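## Task

Two hangers hang on the rail. Remove the one farther from the table's centre and hold it in the air, gripped firmly by one closed gripper only. At the end it must be upright, over the table, clear of the rail and touching nothing else. The other hanger must still be on the rail, the rack must be standing, and neither the rack nor the other hanger may be gripped. A loose hold counts as failure, and if the rack tilts beyond a small amount the scene stops immediately as a failure.

## Robot and tools

Robot: two arms, left_arm and right_arm, each with a parallel two-finger gripper. Bases in the scene frame: left_arm at (+0.032, +0.295, 0) m, quat_wxyz (+0.997, 0, 0, +0.081); right_arm at (-0.023, -0.263, 0) m, quat_wxyz (+0.998, 0, 0, -0.069). The names are labels only, not image sides.

Scene frame: origin on the table surface midway between the arms, +x away from the robot over the table, +z up, left_arm on the +y side. Reported positions are in metres and orientations as quat_wxyz. Gripper frame: the fingers extend along the gripper's +z and close along its y axis. end_effector_position is the point between the pads, roughly 1 cm short of the fingertips; the printed value can be off, more so at long reach.

execute_actions(actions): actions is a list of actions run in sequence; an empty list just returns the current state and images. Each action is a table of at most 15 rows, one row per control step of 1/30 s; if fewer rows are given the last one repeats to fill 15 steps. Every row is one list of 14 numbers in [-1, 1] covering both arms: left dx, dy, dz, rx, ry, rz, opening, then the same seven for right, even if one arm is idle. dx..rz are an offset, not a pose: a target displacement from that gripper's measured pose at the start of the action (for the first action of a call, the last pose reported in a result), expressed in the gripper's own axes. All rows refer back to that same start, they do not add up. Scale: 1.0 equals 0.6 m for dx, dy, dz and 180 degrees for rotation; rx, ry, rz form a single rotation vector. Opening is absolute: +1 fully open (0.093 m), -1 closed.

move(target, speed, blocking): target is one 14-number row laid out as above, offsets measured from the pose in the most recent result that shows one. Each gripper follows a straight path there, all arms finishing together, lasting 0.5 to 10 s (cut off at 10 s). speed is m/s, 0.002 to 0.5, default 0.25; rotation rate is capped at twice that in rad/s. Openings are sent at the start. Paths ignore obstacles and the other arm; grippers lag, drift and may overshoot speed, especially with a nearly straight arm. Faster moves and targets set deeper past a contact press harder. With blocking=false you get a result after 0.5 s while motion continues; until a result shows it ended, further moves and action rows are rejected, so use wait or stop. The result adds a move: line with the ending (done, off_target, moving, held, fault) and active limits (paced means the sent pose was clipped; held means a check blocked some steps, after which the arm may run much faster than speed), plus each gripper's distance to its pose.

wait(seconds): 0 to 10; lets time run with last commands held; returns early if a running move finishes. stop(): brakes a running move; needs stopping room, fingers keep going. zoom_image(camera, region): camera is cam_high, cam_low, cam_left_wrist or cam_right_wrist; region [x0, y0, x1, y1] in pixels of that camera's latest 504x504 image, origin top-left, at most 504 by 504. read_manual(section): only "licences"; moves nothing. finished_scene(scene): ends the current scene (give its number) irreversibly and reports success; the goal must already hold and stay held.

Controller behaviour: each step the commanded pose is limited to within 70 mm and 16 degrees of the measured pose, then damped IK drives the joints, favouring position over orientation. Large offsets may need several actions; after an action the arm continues only to its last clipped pose. Joint friction can leave the gripper up to about 31 mm short, so tiny commands may not move it. Elbows stop just before straight. Joint ranges (rad), base to gripper: waist -2.618 to 3.054, shoulder 0 to 3.142, elbow 0 to 3.142, wrist pitch -1.571 to 1.571, wrist yaw -1.571 to 1.571, wrist roll -2.094 to 2.094. To keep an arm still, send it the offset back to its desired pose in the first call of a reply and zeros afterwards, always with its intended opening.

Result contents: the state line left_arm: … | right_arm: … with each gripper's pose; Hand target lines (where the controller now drives each gripper); grip_measured per gripper (+1 open, -1 closed, motor position); Joint positions ending with the finger opening in metres (zero floor, so it shows the gap only when nothing blocks the fingers); joint torques (offset, scaled, noisy); step readings with HELD marking steps where an arm's command was held back; pose unreachable lines when the clearance check altered a command; FAULT lines; MOTOR HOT warnings.

Gripping: pads meet near -0.94 on the grip scale, and each millimetre of object width adds about 0.0208; each gripper also has its own fixed bias up to about 0.02. Sending a number below the width reading squeezes harder, up to roughly 50 to 62 N per pad (less for parts under about 5 mm thick); grip_measured barely reveals contact. Keep resending the closing number to keep the hold.

Cautions: do not tip the rack beyond a slight lean (instant failure); do not knock or place anything off the table; avoid drops, slips, slams and forceful pushes; keep the arms from striking or pressing on each other. Loose objects may get an occasional brief push. Long holding heats motors: a warning from 75 °C, a 10 s arm stop at 90 °C, and at 100 °C the arm goes limp and falls.

Cameras, in result order: cam_high, cam_low, cam_left_wrist, cam_right_wrist, all 504x504.

Each tool is called after "Request:" as name(argument=value, ...) on one line, values as JSON.

## Session

Request:
execute_actions(actions=[])

Scene clock: 0.00 s.
left_arm: end_effector_position=(+0.4037, +0.3517, +0.4092) grip_measured=+1.000 end_effector_quat_wxyz=(+0.711, -0.055, +0.699, +0.054) | right_arm: end_effector_position=(+0.3486, -0.3140, +0.4073) grip_measured=+1.000 end_effector_quat_wxyz=(+0.710, +0.048, +0.701, -0.055)
Joint positions: left_arm=[-0.01   1.052  1.062  0.007 -0.003 -0.002  0.093] | right_arm=[ 0.009  1.049  1.055  0.008  0.016 -0.009  0.093]
Joint velocities: left_arm=[ 0.022 -0.007 -0.002  0.007 -0.007 -0.095  0.   ] | right_arm=[-0.002 -0.007 -0.002  0.007 -0.007 -0.022  0.   ]
Joint torques (N m, as the arm reports them, + toward a larger angle): no reading
Motor temperatures (°C, as the motors report them): left_arm=[20 18 17 18 20 18] | right_arm=[20 19 18 18 19 19]
Hand target (left_arm): +0.404, +0.352, +0.409; +0.711, -0.055, +0.699, +0.054
Hand target (right_arm): +0.349, -0.314, +0.407; +0.710, +0.048, +0.701, -0.055

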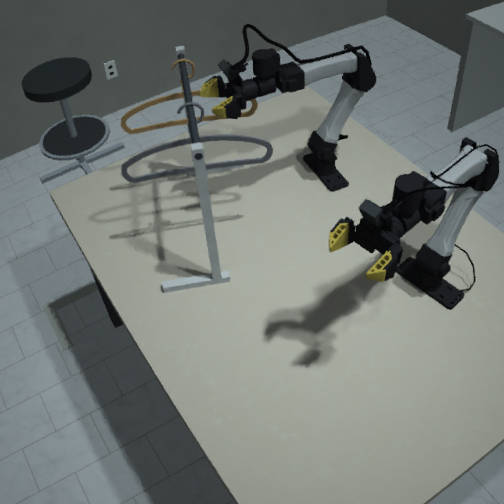

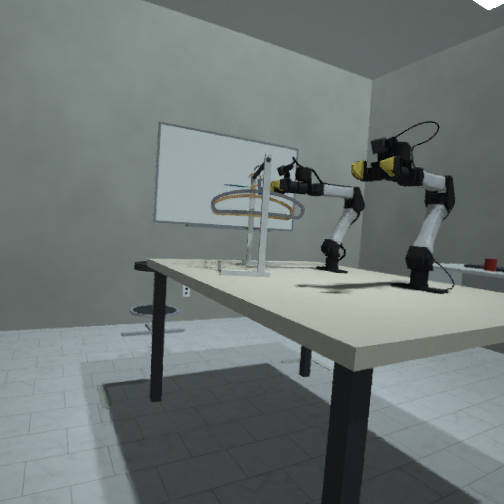

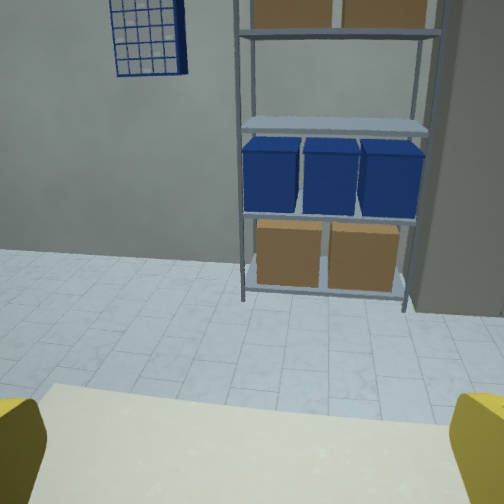

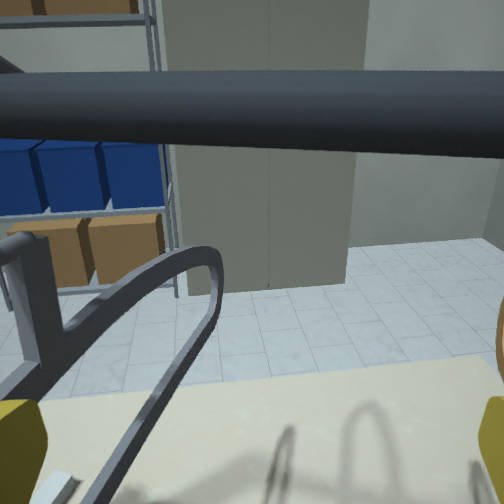

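Request:
zoom_image(camera="cam_high", region=[100, 20, 300, 220])

Request:
zoom_image(camera="cam_low", region=[190, 130, 350, 290])

Region (100, 20, 300, 220) of cam_high's 504x504 image, scaled by 2.520, with more detail than that image has.

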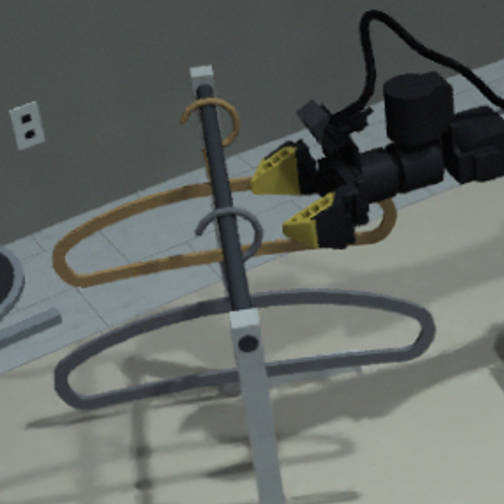

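Region (190, 130, 350, 290) of cam_low's 504x504 image, scaled by 3.150, with more detail than that image has.

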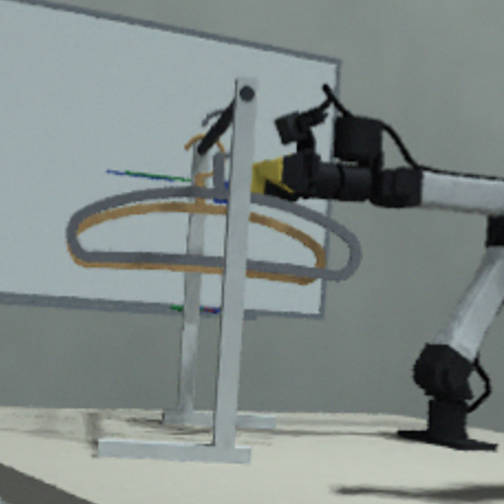

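Request:
move(target=[0,0,0,0,0,0,1, -0.03,0,-0.22,0,0,0,1], speed=0.2)

Scene clock: 29.93 s.
left_arm: end_effector_position=(+0.4037, +0.3517, +0.4092) grip_measured=+1.000 end_effector_quat_wxyz=(+0.711, -0.055, +0.699, +0.054) | right_arm: end_effector_position=(+0.2203, -0.2972, +0.4233) grip_measured=+1.000 end_effector_quat_wxyz=(+0.709, +0.048, +0.701, -0.055)
Joint positions: left_arm=[-0.01   1.052  1.062  0.007 -0.003 -0.002  0.093] | right_arm=[ 0.009  0.615  1.034 -0.407  0.016 -0.009  0.093]
Joint velocities: left_arm=[ 0.002 -0.012 -0.022  0.037 -0.022 -0.022  0.   ] | right_arm=[-0.002 -0.007 -0.002 -0.007  0.051 -0.051  0.   ]
Joint torques (N m, as the arm reports them, + toward a larger angle): left_arm=[-0.11 -3.7   7.86  2.46  0.1  -0.04] | right_arm=[-0.4   0.53  8.15  2.19  0.01 -0.02]
Motor temperatures (°C, as the motors report them): left_arm=[20 19 24 24 20 18] | right_arm=[20 20 23 24 19 19]
Hand target (left_arm): +0.404, +0.352, +0.409; +0.711, -0.055, +0.699, +0.054
Hand target (right_arm): +0.217, -0.297, +0.425; +0.710, +0.048, +0.700, -0.055
Off the commanded pose (left_arm): 0.000 m, 0 deg.
Off the commanded pose (right_arm): 0.004 m, 0 deg.
move: done

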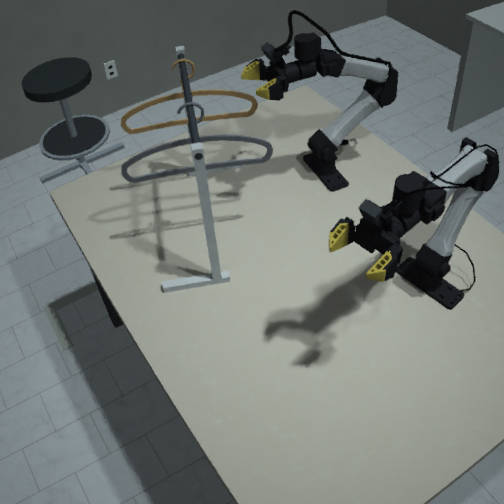

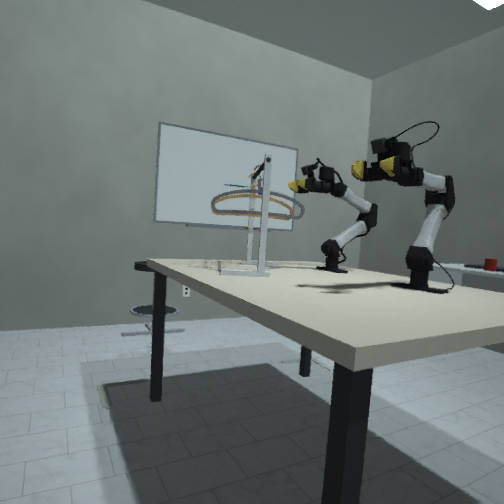

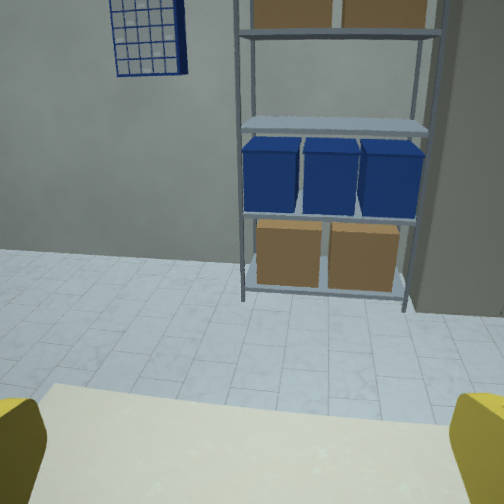

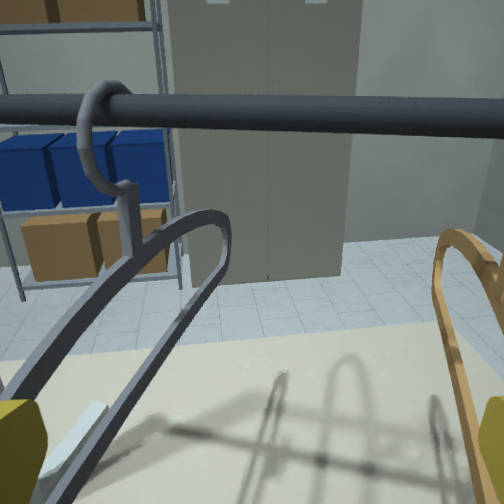

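Request:
move(target=[0,0,0,0,0,0,1, -0.028,-0.14,-0.037,0.078,0,0,1], speed=0.2)

Scene clock: 54.30 s.
left_arm: end_effector_position=(+0.4037, +0.3517, +0.4092) grip_measured=+1.000 end_effector_quat_wxyz=(+0.711, -0.055, +0.699, +0.054) | right_arm: end_effector_position=(+0.1859, -0.3760, +0.4355) grip_measured=+1.000 end_effector_quat_wxyz=(+0.698, +0.133, +0.689, -0.146)
Joint positions: left_arm=[-0.01   1.052  1.062  0.007 -0.003 -0.002  0.093] | right_arm=[-0.593  0.627  1.091 -0.447 -0.335 -0.009  0.093]
Joint velocities: left_arm=[0.002 0.002 0.022 0.007 0.037 0.007 0.   ] | right_arm=[-0.002 -0.007 -0.017 -0.022  0.022  0.022  0.   ]
Joint torques (N m, as the arm reports them, + toward a larger angle): left_arm=[-0.02 -3.7   7.9   2.45  0.12 -0.08] | right_arm=[-1.23  2.59  9.51  2.18 -0.11 -0.03]
Motor temperatures (°C, as the motors report them): left_arm=[20 19 27 27 20 18] | right_arm=[20 20 24 25 19 19]
Hand target (left_arm): +0.404, +0.352, +0.409; +0.711, -0.055, +0.699, +0.054
Hand target (right_arm): +0.187, -0.377, +0.440; +0.697, +0.132, +0.690, -0.144
Off the commanded pose (left_arm): 0.000 m, 0 deg.
Off the commanded pose (right_arm): 0.005 m, 1 deg.
move: done

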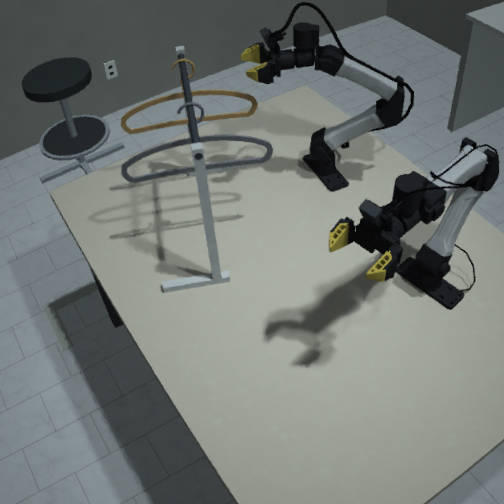

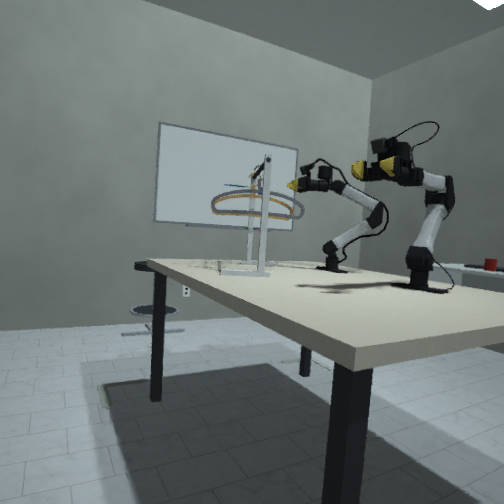

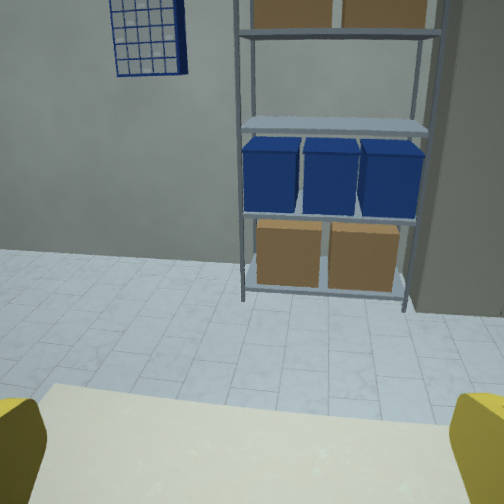

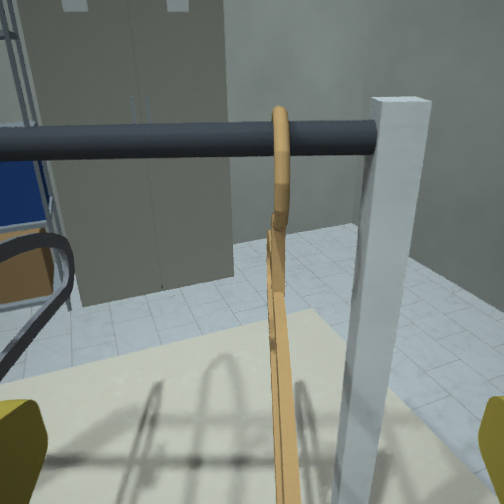

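Request:
move(target=[0,0,0,0,0,0,1, 0.07,-0.028,0.223,0,0,0,-0.1], speed=0.15)

Request:
zoom_image(camera="cam_low", region=[220, 140, 330, 250])

Scene clock: 90.60 s.
left_arm: end_effector_position=(+0.4037, +0.3517, +0.4092) grip_measured=+1.000 end_effector_quat_wxyz=(+0.711, -0.055, +0.699, +0.054) | right_arm: end_effector_position=(+0.3007, -0.4416, +0.3956) grip_measured=-0.097 end_effector_quat_wxyz=(+0.695, +0.135, +0.692, -0.143)
Joint positions: left_arm=[-0.01   1.052  1.062  0.007 -0.003 -0.002  0.093] | right_arm=[-0.457  1.027  1.006  0.027 -0.201 -0.009  0.041]
Joint velocities: left_arm=[ 0.002  0.012 -0.017 -0.051 -0.022  0.022  0.   ] | right_arm=[ 0.012  0.002  0.017  0.037 -0.007 -0.037  0.001]
Joint torques (N m, as the arm reports them, + toward a larger angle): left_arm=[-0.08 -3.59  7.83  2.43  0.11 -0.05] | right_arm=[ 0.34 -2.01  7.81  2.61  0.11 -0.03]
Motor temperatures (°C, as the motors report them): left_arm=[20 19 30 29 20 18] | right_arm=[20 20 26 27 19 19]
Hand target (left_arm): +0.404, +0.352, +0.409; +0.711, -0.055, +0.699, +0.054
Hand target (right_arm): +0.304, -0.442, +0.394; +0.698, +0.134, +0.689, -0.145
Off the commanded pose (left_arm): 0.000 m, 0 deg.
Off the commanded pose (right_arm): 0.003 m, 1 deg.
move: done

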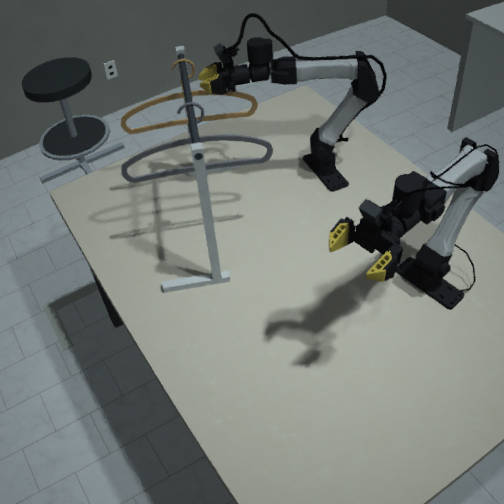

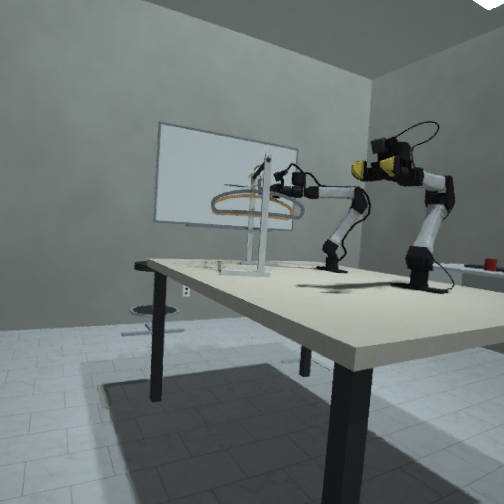

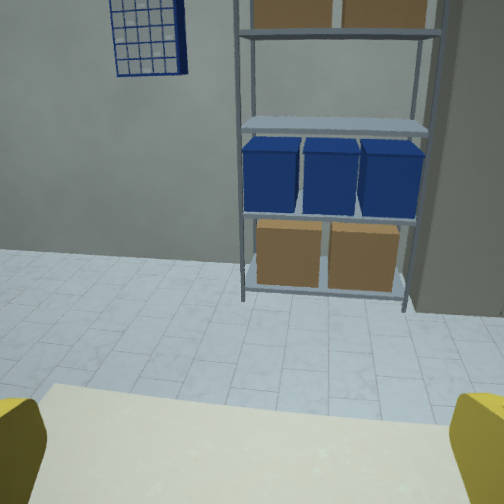

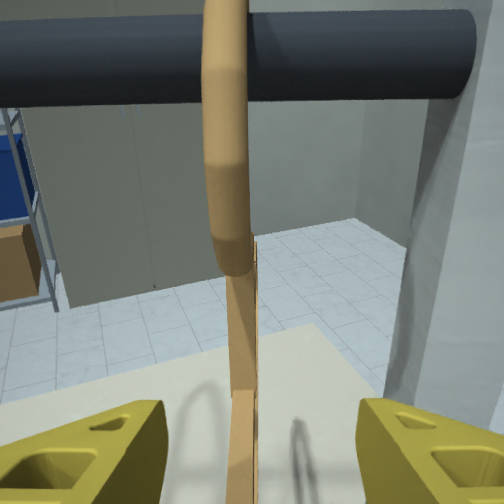

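Region (220, 140, 330, 250) of cam_low's 504x504 image, scaled by 4.582, with more detail than that image has.

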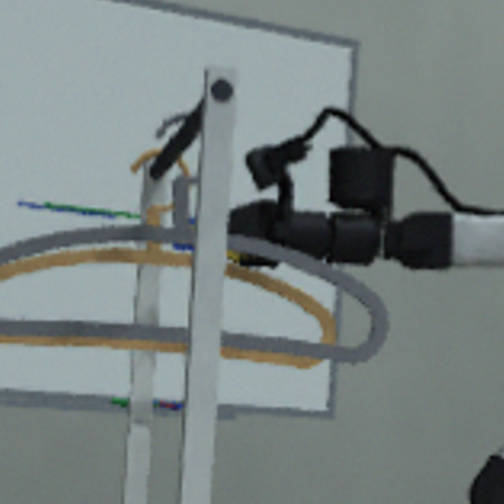

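Request:
move(target=[0,0,0,0,0,0,1, 0.008,0.009,0.113,0,0,0,-0.1], speed=0.08)

Request:
zoom_image(camera="cam_low", region=[220, 140, 330, 250])

Request:
zoom_image(camera="cam_high", region=[130, 20, 270, 160])

Scene clock: 104.60 s.
left_arm: end_effector_position=(+0.4037, +0.3517, +0.4092) grip_measured=+1.000 end_effector_quat_wxyz=(+0.711, -0.055, +0.699, +0.054) | right_arm: end_effector_position=(+0.3613, -0.4613, +0.3749) grip_measured=-0.097 end_effector_quat_wxyz=(+0.681, +0.138, +0.706, -0.136)
Joint positions: left_arm=[-0.01   1.052  1.062  0.007 -0.003 -0.002  0.093] | right_arm=[-0.393  1.264  1.097  0.129 -0.141 -0.009  0.041]
Joint velocities: left_arm=[ 0.002 -0.002  0.022  0.051 -0.022 -0.007  0.   ] | right_arm=[ 0.002 -0.002 -0.002  0.051  0.037 -0.051 -0.   ]
Joint torques (N m, as the arm reports them, + toward a larger angle): left_arm=[-0.09 -3.64  7.88  2.44  0.11 -0.05] | right_arm=[ 0.31 -3.75 11.55  2.58  0.08 -0.02]
Motor temperatures (°C, as the motors report them): left_arm=[20 19 30 30 20 18] | right_arm=[20 20 26 29 19 19]
Hand target (left_arm): +0.404, +0.352, +0.409; +0.711, -0.055, +0.699, +0.054
Hand target (right_arm): +0.365, -0.461, +0.390; +0.695, +0.135, +0.692, -0.142
Off the commanded pose (left_arm): 0.000 m, 0 deg.
Off the commanded pose (right_arm): 0.017 m, 2 deg.
move: off_target (right_arm)

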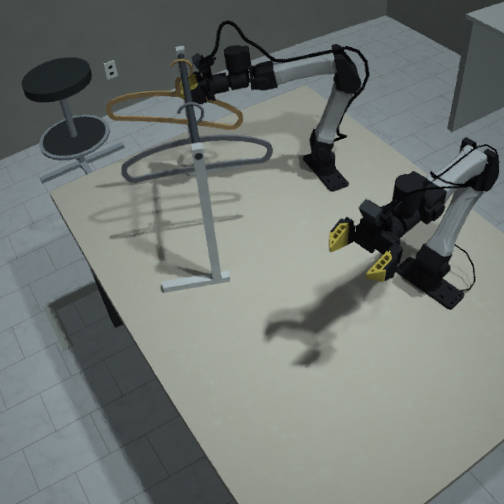

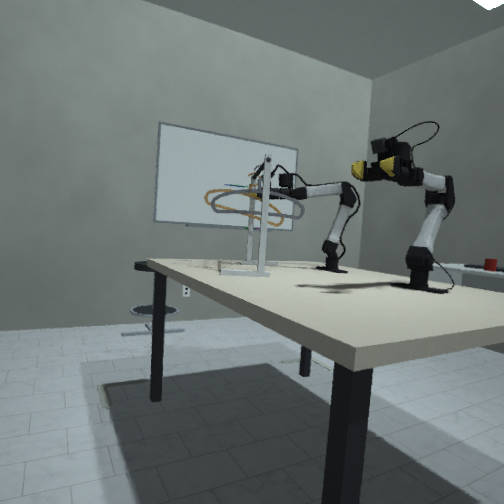

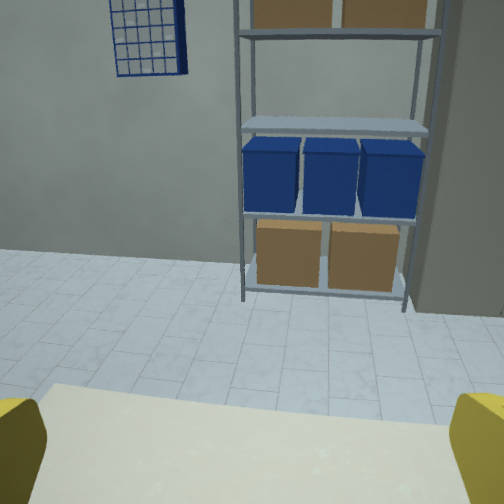

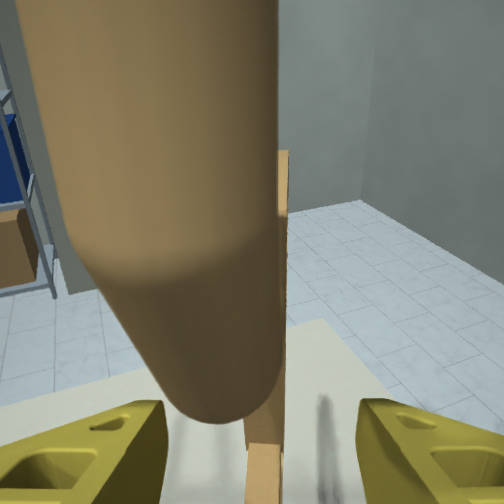

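Region (220, 140, 330, 250) of cam_low's 504x504 image, scaled by 4.582, with more detail than that image has.

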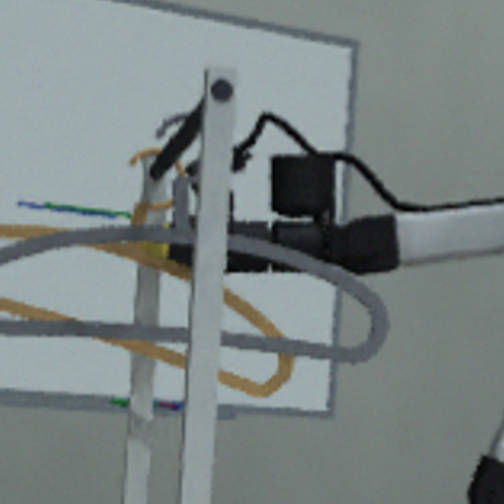

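Region (130, 20, 270, 160) of cam_high's 504x504 image, scaled by 3.600, with more detail than that image has.

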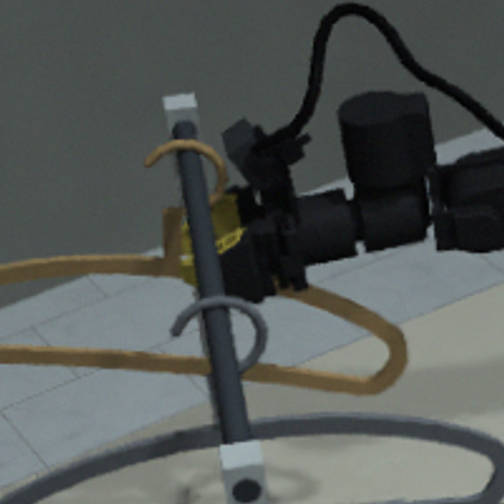

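Request:
move(target=[0,0,0,0,0,0,1, -0.045,0,0.003,0,-0.011,0,-0.1], speed=0.06)

Request:
zoom_image(camera="cam_low", region=[220, 140, 330, 250])

Request:
zoom_image(camera="cam_high", region=[130, 20, 270, 160])

Scene clock: 109.63 s.
left_arm: end_effector_position=(+0.4037, +0.3517, +0.4092) grip_measured=+1.000 end_effector_quat_wxyz=(+0.711, -0.055, +0.699, +0.054) | right_arm: end_effector_position=(+0.3600, -0.4607, +0.4018) grip_measured=-0.097 end_effector_quat_wxyz=(+0.696, +0.133, +0.691, -0.142)
Joint positions: left_arm=[-0.01   1.052  1.062  0.007 -0.003 -0.002  0.093] | right_arm=[-0.393  1.264  1.16   0.113 -0.14  -0.009  0.041]
Joint velocities: left_arm=[ 0.007 -0.007 -0.022 -0.037 -0.022  0.007  0.   ] | right_arm=[-0.007 -0.007 -0.012  0.037 -0.081 -0.022  0.001]
Joint torques (N m, as the arm reports them, + toward a larger angle): left_arm=[-0.05 -3.72  7.86  2.43  0.1  -0.07] | right_arm=[-0.37 -3.53 10.88  2.25  0.    0.04]
Motor temperatures (°C, as the motors report them): left_arm=[20 19 31 30 20 18] | right_arm=[20 20 27 29 19 19]
Hand target (left_arm): +0.404, +0.352, +0.409; +0.711, -0.055, +0.699, +0.054
Hand target (right_arm): +0.364, -0.462, +0.402; +0.693, +0.136, +0.694, -0.138
Off the commanded pose (left_arm): 0.000 m, 0 deg.
Off the commanded pose (right_arm): 0.004 m, 1 deg.
move: done

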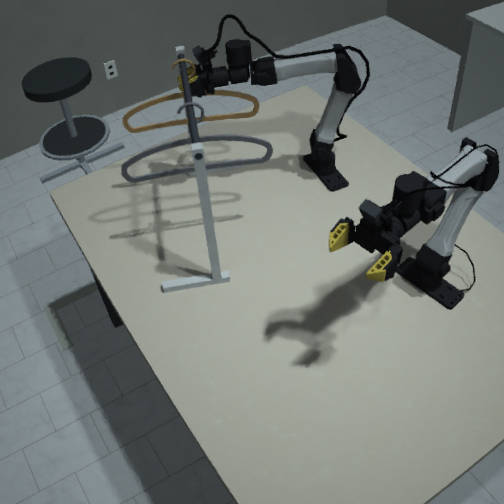

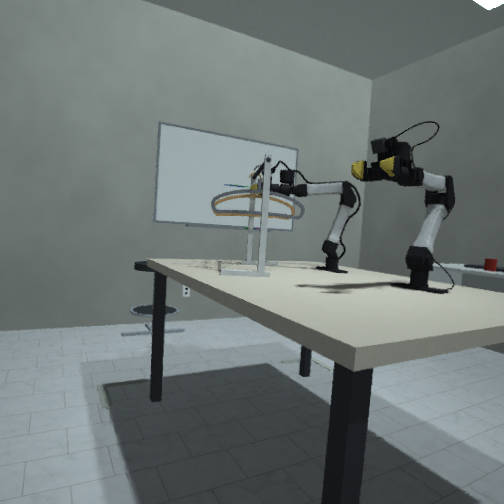

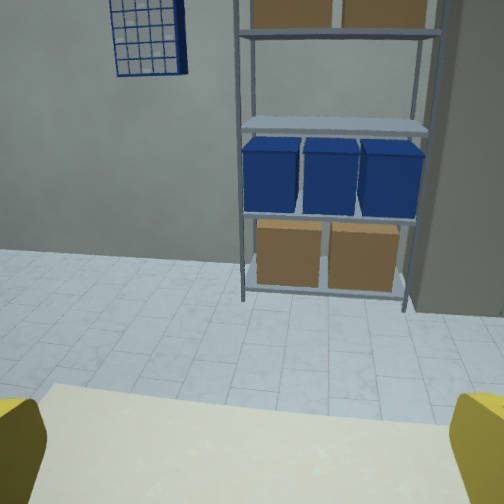

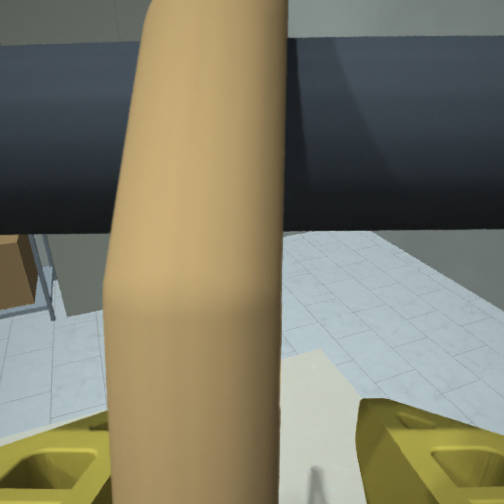

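Region (220, 140, 330, 250) of cam_low's 504x504 image, scaled by 4.582, with more detail than that image has.

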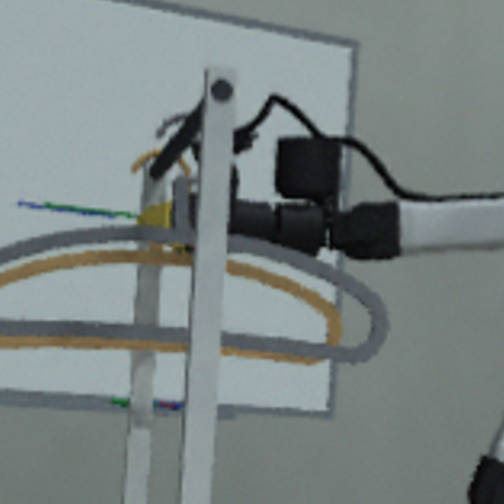

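Region (130, 20, 270, 160) of cam_high's 504x504 image, scaled by 3.600, with more detail than that image has.

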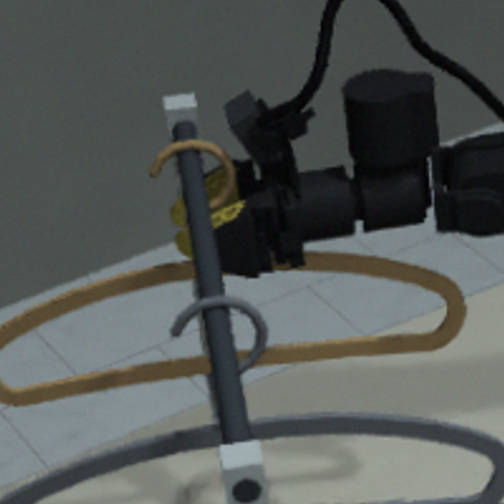

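Request:
move(target=[0,0,0,0,0,0,1, 0.015,0.004,-0.003,0,0,0,-0.4], speed=0.04)

Request:
zoom_image(camera="cam_low", region=[220, 140, 330, 250])

Scene clock: 118.70 s.
left_arm: end_effector_position=(+0.4037, +0.3517, +0.4092) grip_measured=+1.000 end_effector_quat_wxyz=(+0.711, -0.055, +0.699, +0.054) | right_arm: end_effector_position=(+0.3607, -0.4612, +0.3891) grip_measured=-0.397 end_effector_quat_wxyz=(+0.688, +0.136, +0.699, -0.139)
Joint positions: left_arm=[-0.01   1.052  1.062  0.007 -0.003 -0.002  0.093] | right_arm=[-0.393  1.264  1.133  0.116 -0.14  -0.009  0.026]
Joint velocities: left_arm=[-0.022  0.002 -0.002 -0.081 -0.081  0.007  0.   ] | right_arm=[ 0.007  0.002  0.007  0.022 -0.081  0.007  0.   ]
Joint torques (N m, as the arm reports them, + toward a larger angle): left_arm=[-0.07 -3.69  7.81  2.45  0.11 -0.02] | right_arm=[ 0.19 -5.72  7.53  2.62  0.1  -0.02]
Motor temperatures (°C, as the motors report them): left_arm=[20 19 31 31 20 18] | right_arm=[20 21 28 29 19 19]
Hand target (left_arm): +0.404, +0.352, +0.409; +0.711, -0.055, +0.699, +0.054
Hand target (right_arm): +0.359, -0.458, +0.393; +0.696, +0.133, +0.691, -0.142
Off the commanded pose (left_arm): 0.000 m, 0 deg.
Off the commanded pose (right_arm): 0.005 m, 1 deg.
move: done

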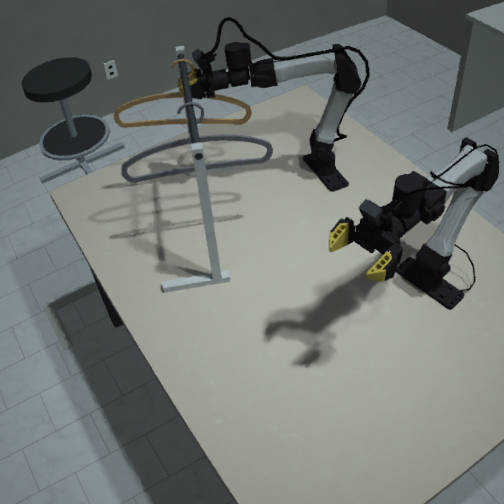

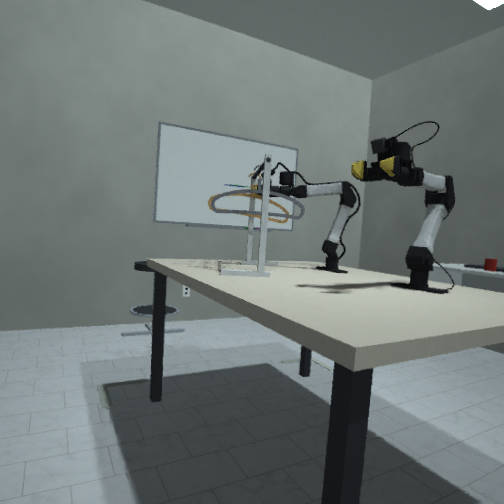

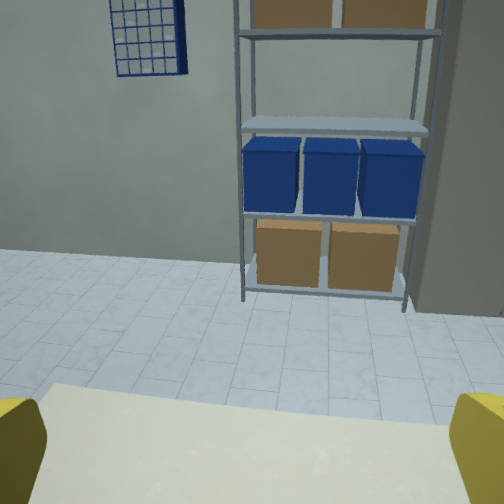

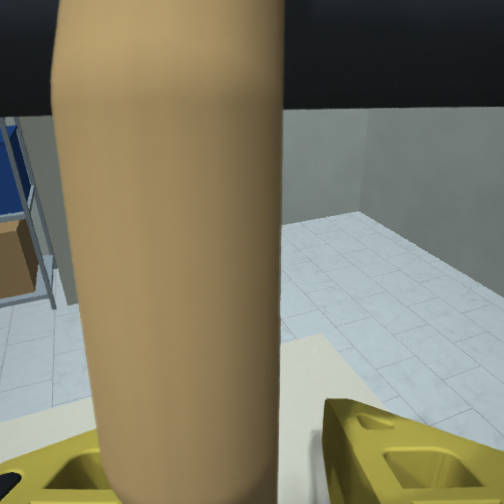

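Region (220, 140, 330, 250) of cam_low's 504x504 image, scaled by 4.582, with more detail than that image has.

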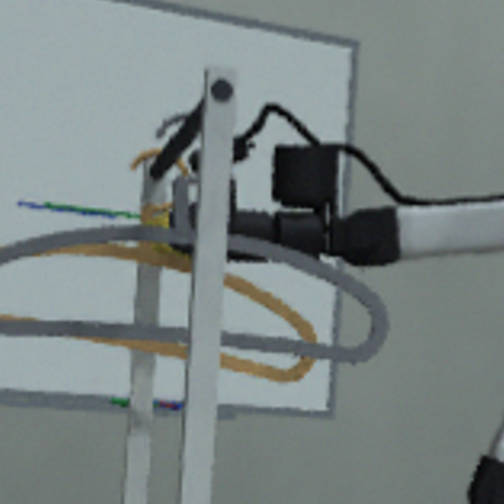

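Request:
move(target=[0,0,0,0,0,0,1, -0.02,0.004,0,0,-0.004,0,-0.5], speed=0.04)

Request:
zoom_image(camera="cam_low", region=[220, 140, 330, 250])

Scene clock: 124.20 s.
left_arm: end_effector_position=(+0.4037, +0.3517, +0.4092) grip_measured=+1.000 end_effector_quat_wxyz=(+0.711, -0.055, +0.699, +0.054) | right_arm: end_effector_position=(+0.3604, -0.4610, +0.3936) grip_measured=-0.497 end_effector_quat_wxyz=(+0.690, +0.135, +0.697, -0.140)
Joint positions: left_arm=[-0.01   1.052  1.062  0.007 -0.003 -0.002  0.093] | right_arm=[-0.393  1.264  1.145  0.109 -0.14  -0.009  0.021]
Joint velocities: left_arm=[ 0.012 -0.002 -0.007 -0.022 -0.037  0.066  0.   ] | right_arm=[-0.002  0.002 -0.022  0.007  0.007  0.022  0.   ]
Joint torques (N m, as the arm reports them, + toward a larger angle): left_arm=[-0.18 -3.64  7.89  2.44  0.11 -0.05] | right_arm=[ 0.27 -4.76 11.24  2.21  0.08  0.  ]
Motor temperatures (°C, as the motors report them): left_arm=[20 19 31 31 20 18] | right_arm=[20 21 28 30 19 19]
Hand target (left_arm): +0.404, +0.352, +0.409; +0.711, -0.055, +0.699, +0.054
Hand target (right_arm): +0.362, -0.459, +0.401; +0.693, +0.135, +0.695, -0.140
Off the commanded pose (left_arm): 0.000 m, 0 deg.
Off the commanded pose (right_arm): 0.008 m, 0 deg.
move: done

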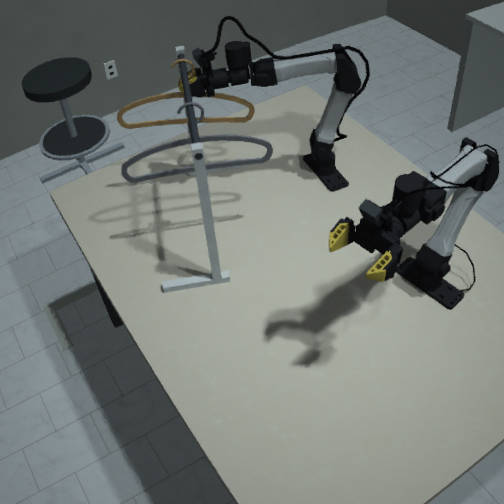

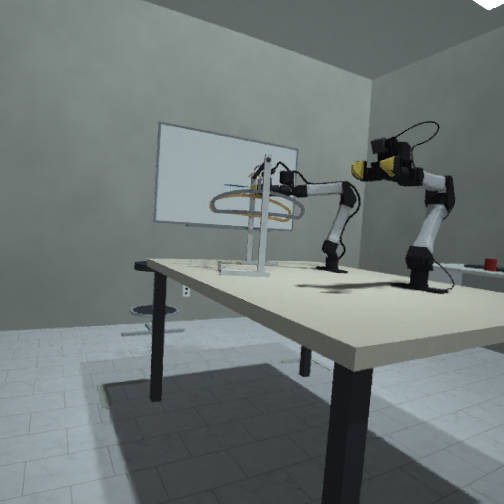

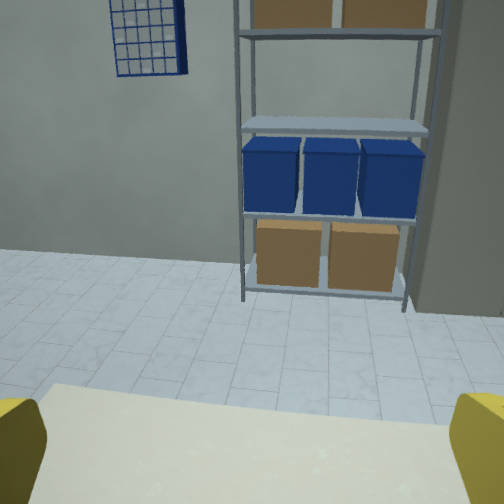

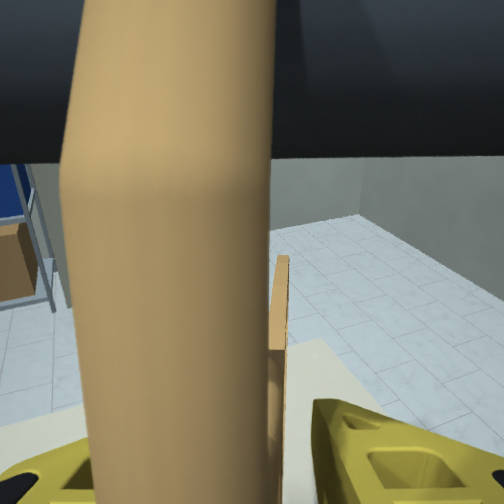

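Region (220, 140, 330, 250) of cam_low's 504x504 image, scaled by 4.582, with more detail than that image has.

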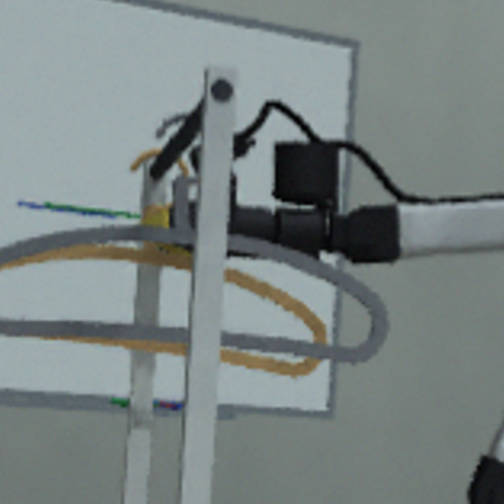

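Request:
execute_actions(actions=[[[0,0,0,0,0,0,1,0,0,0,0,0,0,-0.62],[0,0,0,0,0,0,1,0,0,0,0,0,0,-0.65],[0,0,0,0,0,0,1,0,0,0,0,0,0,-0.68],[0,0,0,0,0,0,1,0,0,0,0,0,0,-0.71],[0,0,0,0,0,0,1,0,0,0,0,0,0,-0.74],[0,0,0,0,0,0,1,0,0,0,0,0,0,-0.77],[0,0,0,0,0,0,1,0,0,0,0,0,0,-0.8],[0,0,0,0,0,0,1,0,0,0,0,0,0,-0.84],[0,0,0,0,0,0,1,0,0,0,0,0,0,-0.88],[0,0,0,0,0,0,1,0,0,0,0,0,0,-0.92],[0,0,0,0,0,0,1,0,0,0,0,0,0,-0.96],[0,0,0,0,0,0,1,0,0,0,0,0,0,-1]],[[0,0,0,0,0,0,1,0,0,0,0,0,0,-1]]])

Request:
zoom_image(camera="cam_high", region=[130, 20, 270, 160])

Scene clock: 132.93 s.
left_arm: end_effector_position=(+0.4037, +0.3517, +0.4092) grip_measured=+1.000 end_effector_quat_wxyz=(+0.711, -0.055, +0.699, +0.054) | right_arm: end_effector_position=(+0.3604, -0.4609, +0.3934) grip_measured=-0.920 end_effector_quat_wxyz=(+0.690, +0.135, +0.697, -0.140)
Joint positions: left_arm=[-0.01   1.052  1.062  0.007 -0.003 -0.002  0.093] | right_arm=[-0.393  1.264  1.145  0.109 -0.14  -0.009  0.001]
Joint velocities: left_arm=[-0.012  0.012 -0.012 -0.051  0.022  0.022  0.   ] | right_arm=[ 0.027  0.017  0.007 -0.066  0.022 -0.037  0.   ]
Joint torques (N m, as the arm reports them, + toward a larger angle): left_arm=[-0.11 -3.65  7.91  2.43  0.11 -0.03] | right_arm=[-0.46 -4.76  8.95  2.34  0.   -0.02]
Motor temperatures (°C, as the motors report them): left_arm=[20 19 32 32 20 18] | right_arm=[20 21 29 30 19 19]
Hand target (left_arm): +0.404, +0.352, +0.409; +0.711, -0.055, +0.699, +0.054
Hand target (right_arm): +0.360, -0.461, +0.393; +0.690, +0.135, +0.697, -0.140
Off the commanded pose (left_arm): 0.000 m, 0 deg.
Off the commanded pose (right_arm): 0.000 m, 0 deg.
Step readings (end_effector_position; steps 1 to 15: 1st action; 16 to 30: 2nd action):
0: left_arm (+0.4037, +0.3517, +0.4092) | right_arm (+0.3604, -0.4610, +0.3934)
1: left_arm (+0.4037, +0.3517, +0.4092) | right_arm (+0.3604, -0.4610, +0.3934)
2: left_arm (+0.4037, +0.3517, +0.4092) | right_arm (+0.3604, -0.4610, +0.3934)
4: left_arm (+0.4037, +0.3517, +0.4092) | right_arm (+0.3604, -0.4610, +0.3934)
8: left_arm (+0.4037, +0.3517, +0.4092) | right_arm (+0.3604, -0.4610, +0.3934)
15: left_arm (+0.4037, +0.3517, +0.4092) | right_arm (+0.3604, -0.4609, +0.3934)
16: left_arm (+0.4037, +0.3517, +0.4092) | right_arm (+0.3604, -0.4609, +0.3934)
17: left_arm (+0.4037, +0.3517, +0.4092) | right_arm (+0.3604, -0.4609, +0.3934)
19: left_arm (+0.4037, +0.3517, +0.4092) | right_arm (+0.3604, -0.4609, +0.3934)
23: left_arm (+0.4037, +0.3517, +0.4092) | right_arm (+0.3604, -0.4609, +0.3934)
30: end_effector_position above

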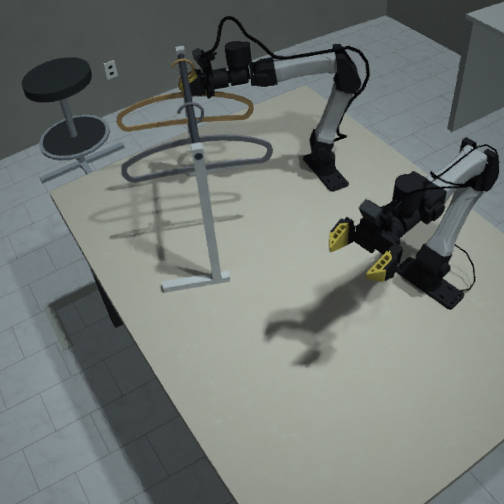

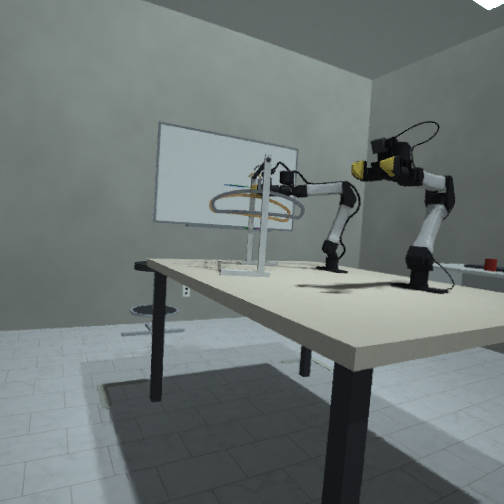

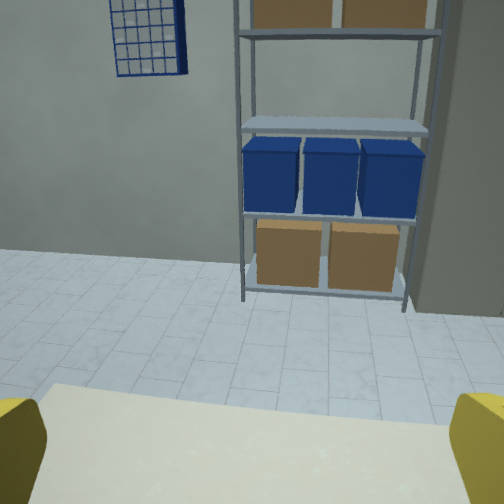

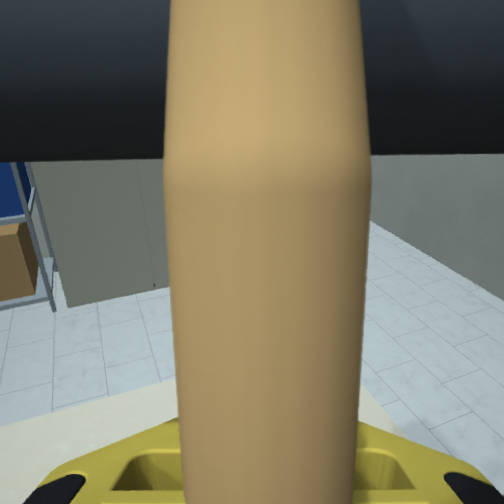

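Region (130, 20, 270, 160) of cam_high's 504x504 image, scaled by 3.600, with more detail than that image has.

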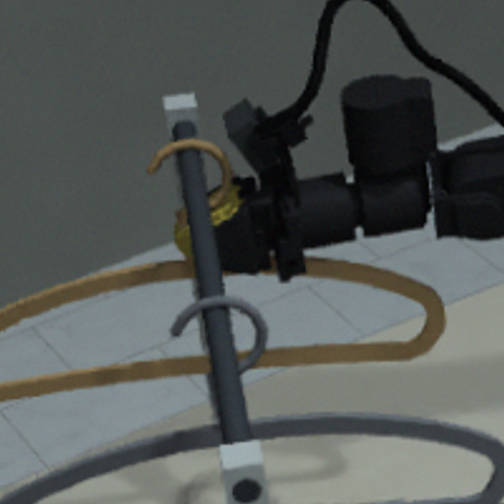

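Request:
move(target=[0,0,0,0,0,0,1, -0.05,0,0,0,0,0,-1], speed=0.05)

Request:
zoom_image(camera="cam_low", region=[230, 145, 300, 215])

Request:
zoom_image(camera="cam_high", region=[150, 30, 240, 120])

Scene clock: 138.83 s.
left_arm: end_effector_position=(+0.4037, +0.3517, +0.4092) grip_measured=+1.000 end_effector_quat_wxyz=(+0.711, -0.055, +0.699, +0.054) | right_arm: end_effector_position=(+0.3595, -0.4604, +0.4092) grip_measured=-0.920 end_effector_quat_wxyz=(+0.678, +0.139, +0.709, -0.136)
Joint positions: left_arm=[-0.01   1.052  1.062  0.007 -0.003 -0.002  0.093] | right_arm=[-0.393  1.276  1.25  -0.018 -0.14  -0.009  0.001]
Joint velocities: left_arm=[-0.002  0.007 -0.017 -0.066 -0.081  0.037  0.   ] | right_arm=[ 0.007  0.002  0.007  0.022 -0.095 -0.022  0.   ]
Joint torques (N m, as the arm reports them, + toward a larger angle): left_arm=[-0.15 -3.69  7.87  2.44  0.11 -0.05] | right_arm=[-0.45 -4.4  11.49  2.48  0.   -0.02]
Motor temperatures (°C, as the motors report them): left_arm=[20 20 32 32 20 18] | right_arm=[20 22 29 30 19 19]
Hand target (left_arm): +0.404, +0.352, +0.409; +0.711, -0.055, +0.699, +0.054
Hand target (right_arm): +0.360, -0.461, +0.423; +0.690, +0.135, +0.697, -0.140
Off the commanded pose (left_arm): 0.000 m, 0 deg.
Off the commanded pose (right_arm): 0.014 m, 2 deg.
move: off_target (right_arm)

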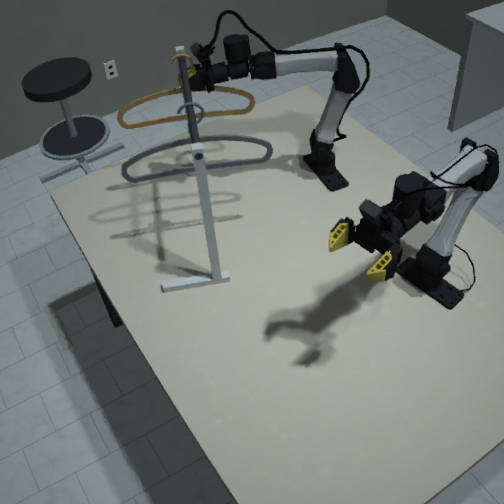

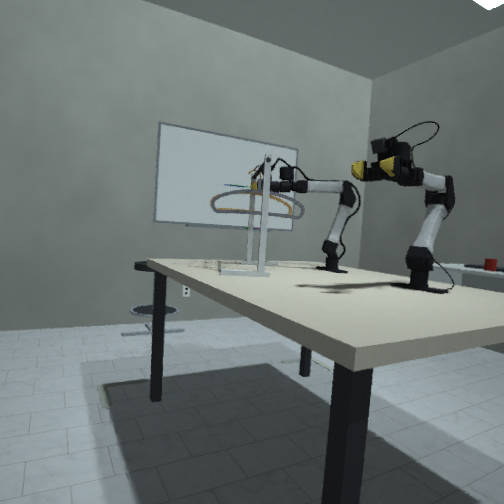

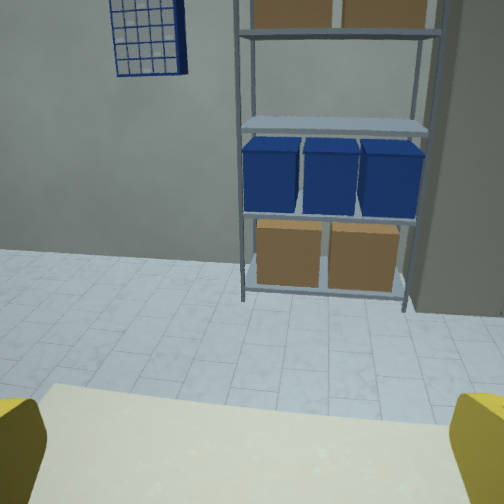

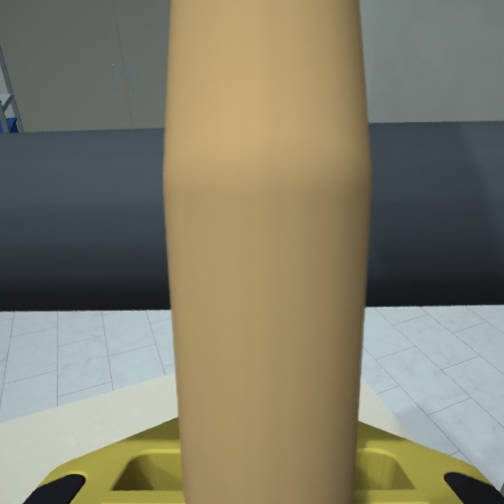

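Region (230, 145, 300, 215) of cam_low's 504x504 image, scaled by 7.200, with more detail than that image has.

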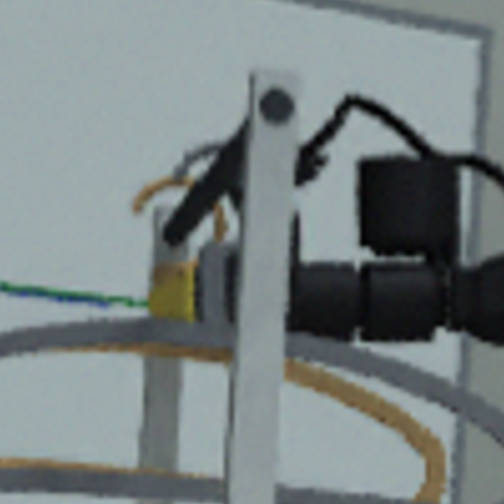

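Region (150, 30, 240, 120) of cam_high's 504x504 image, scaled by 5.600, with more detail than that image has.

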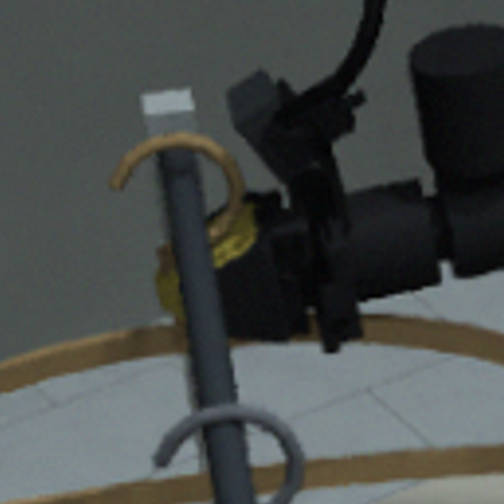

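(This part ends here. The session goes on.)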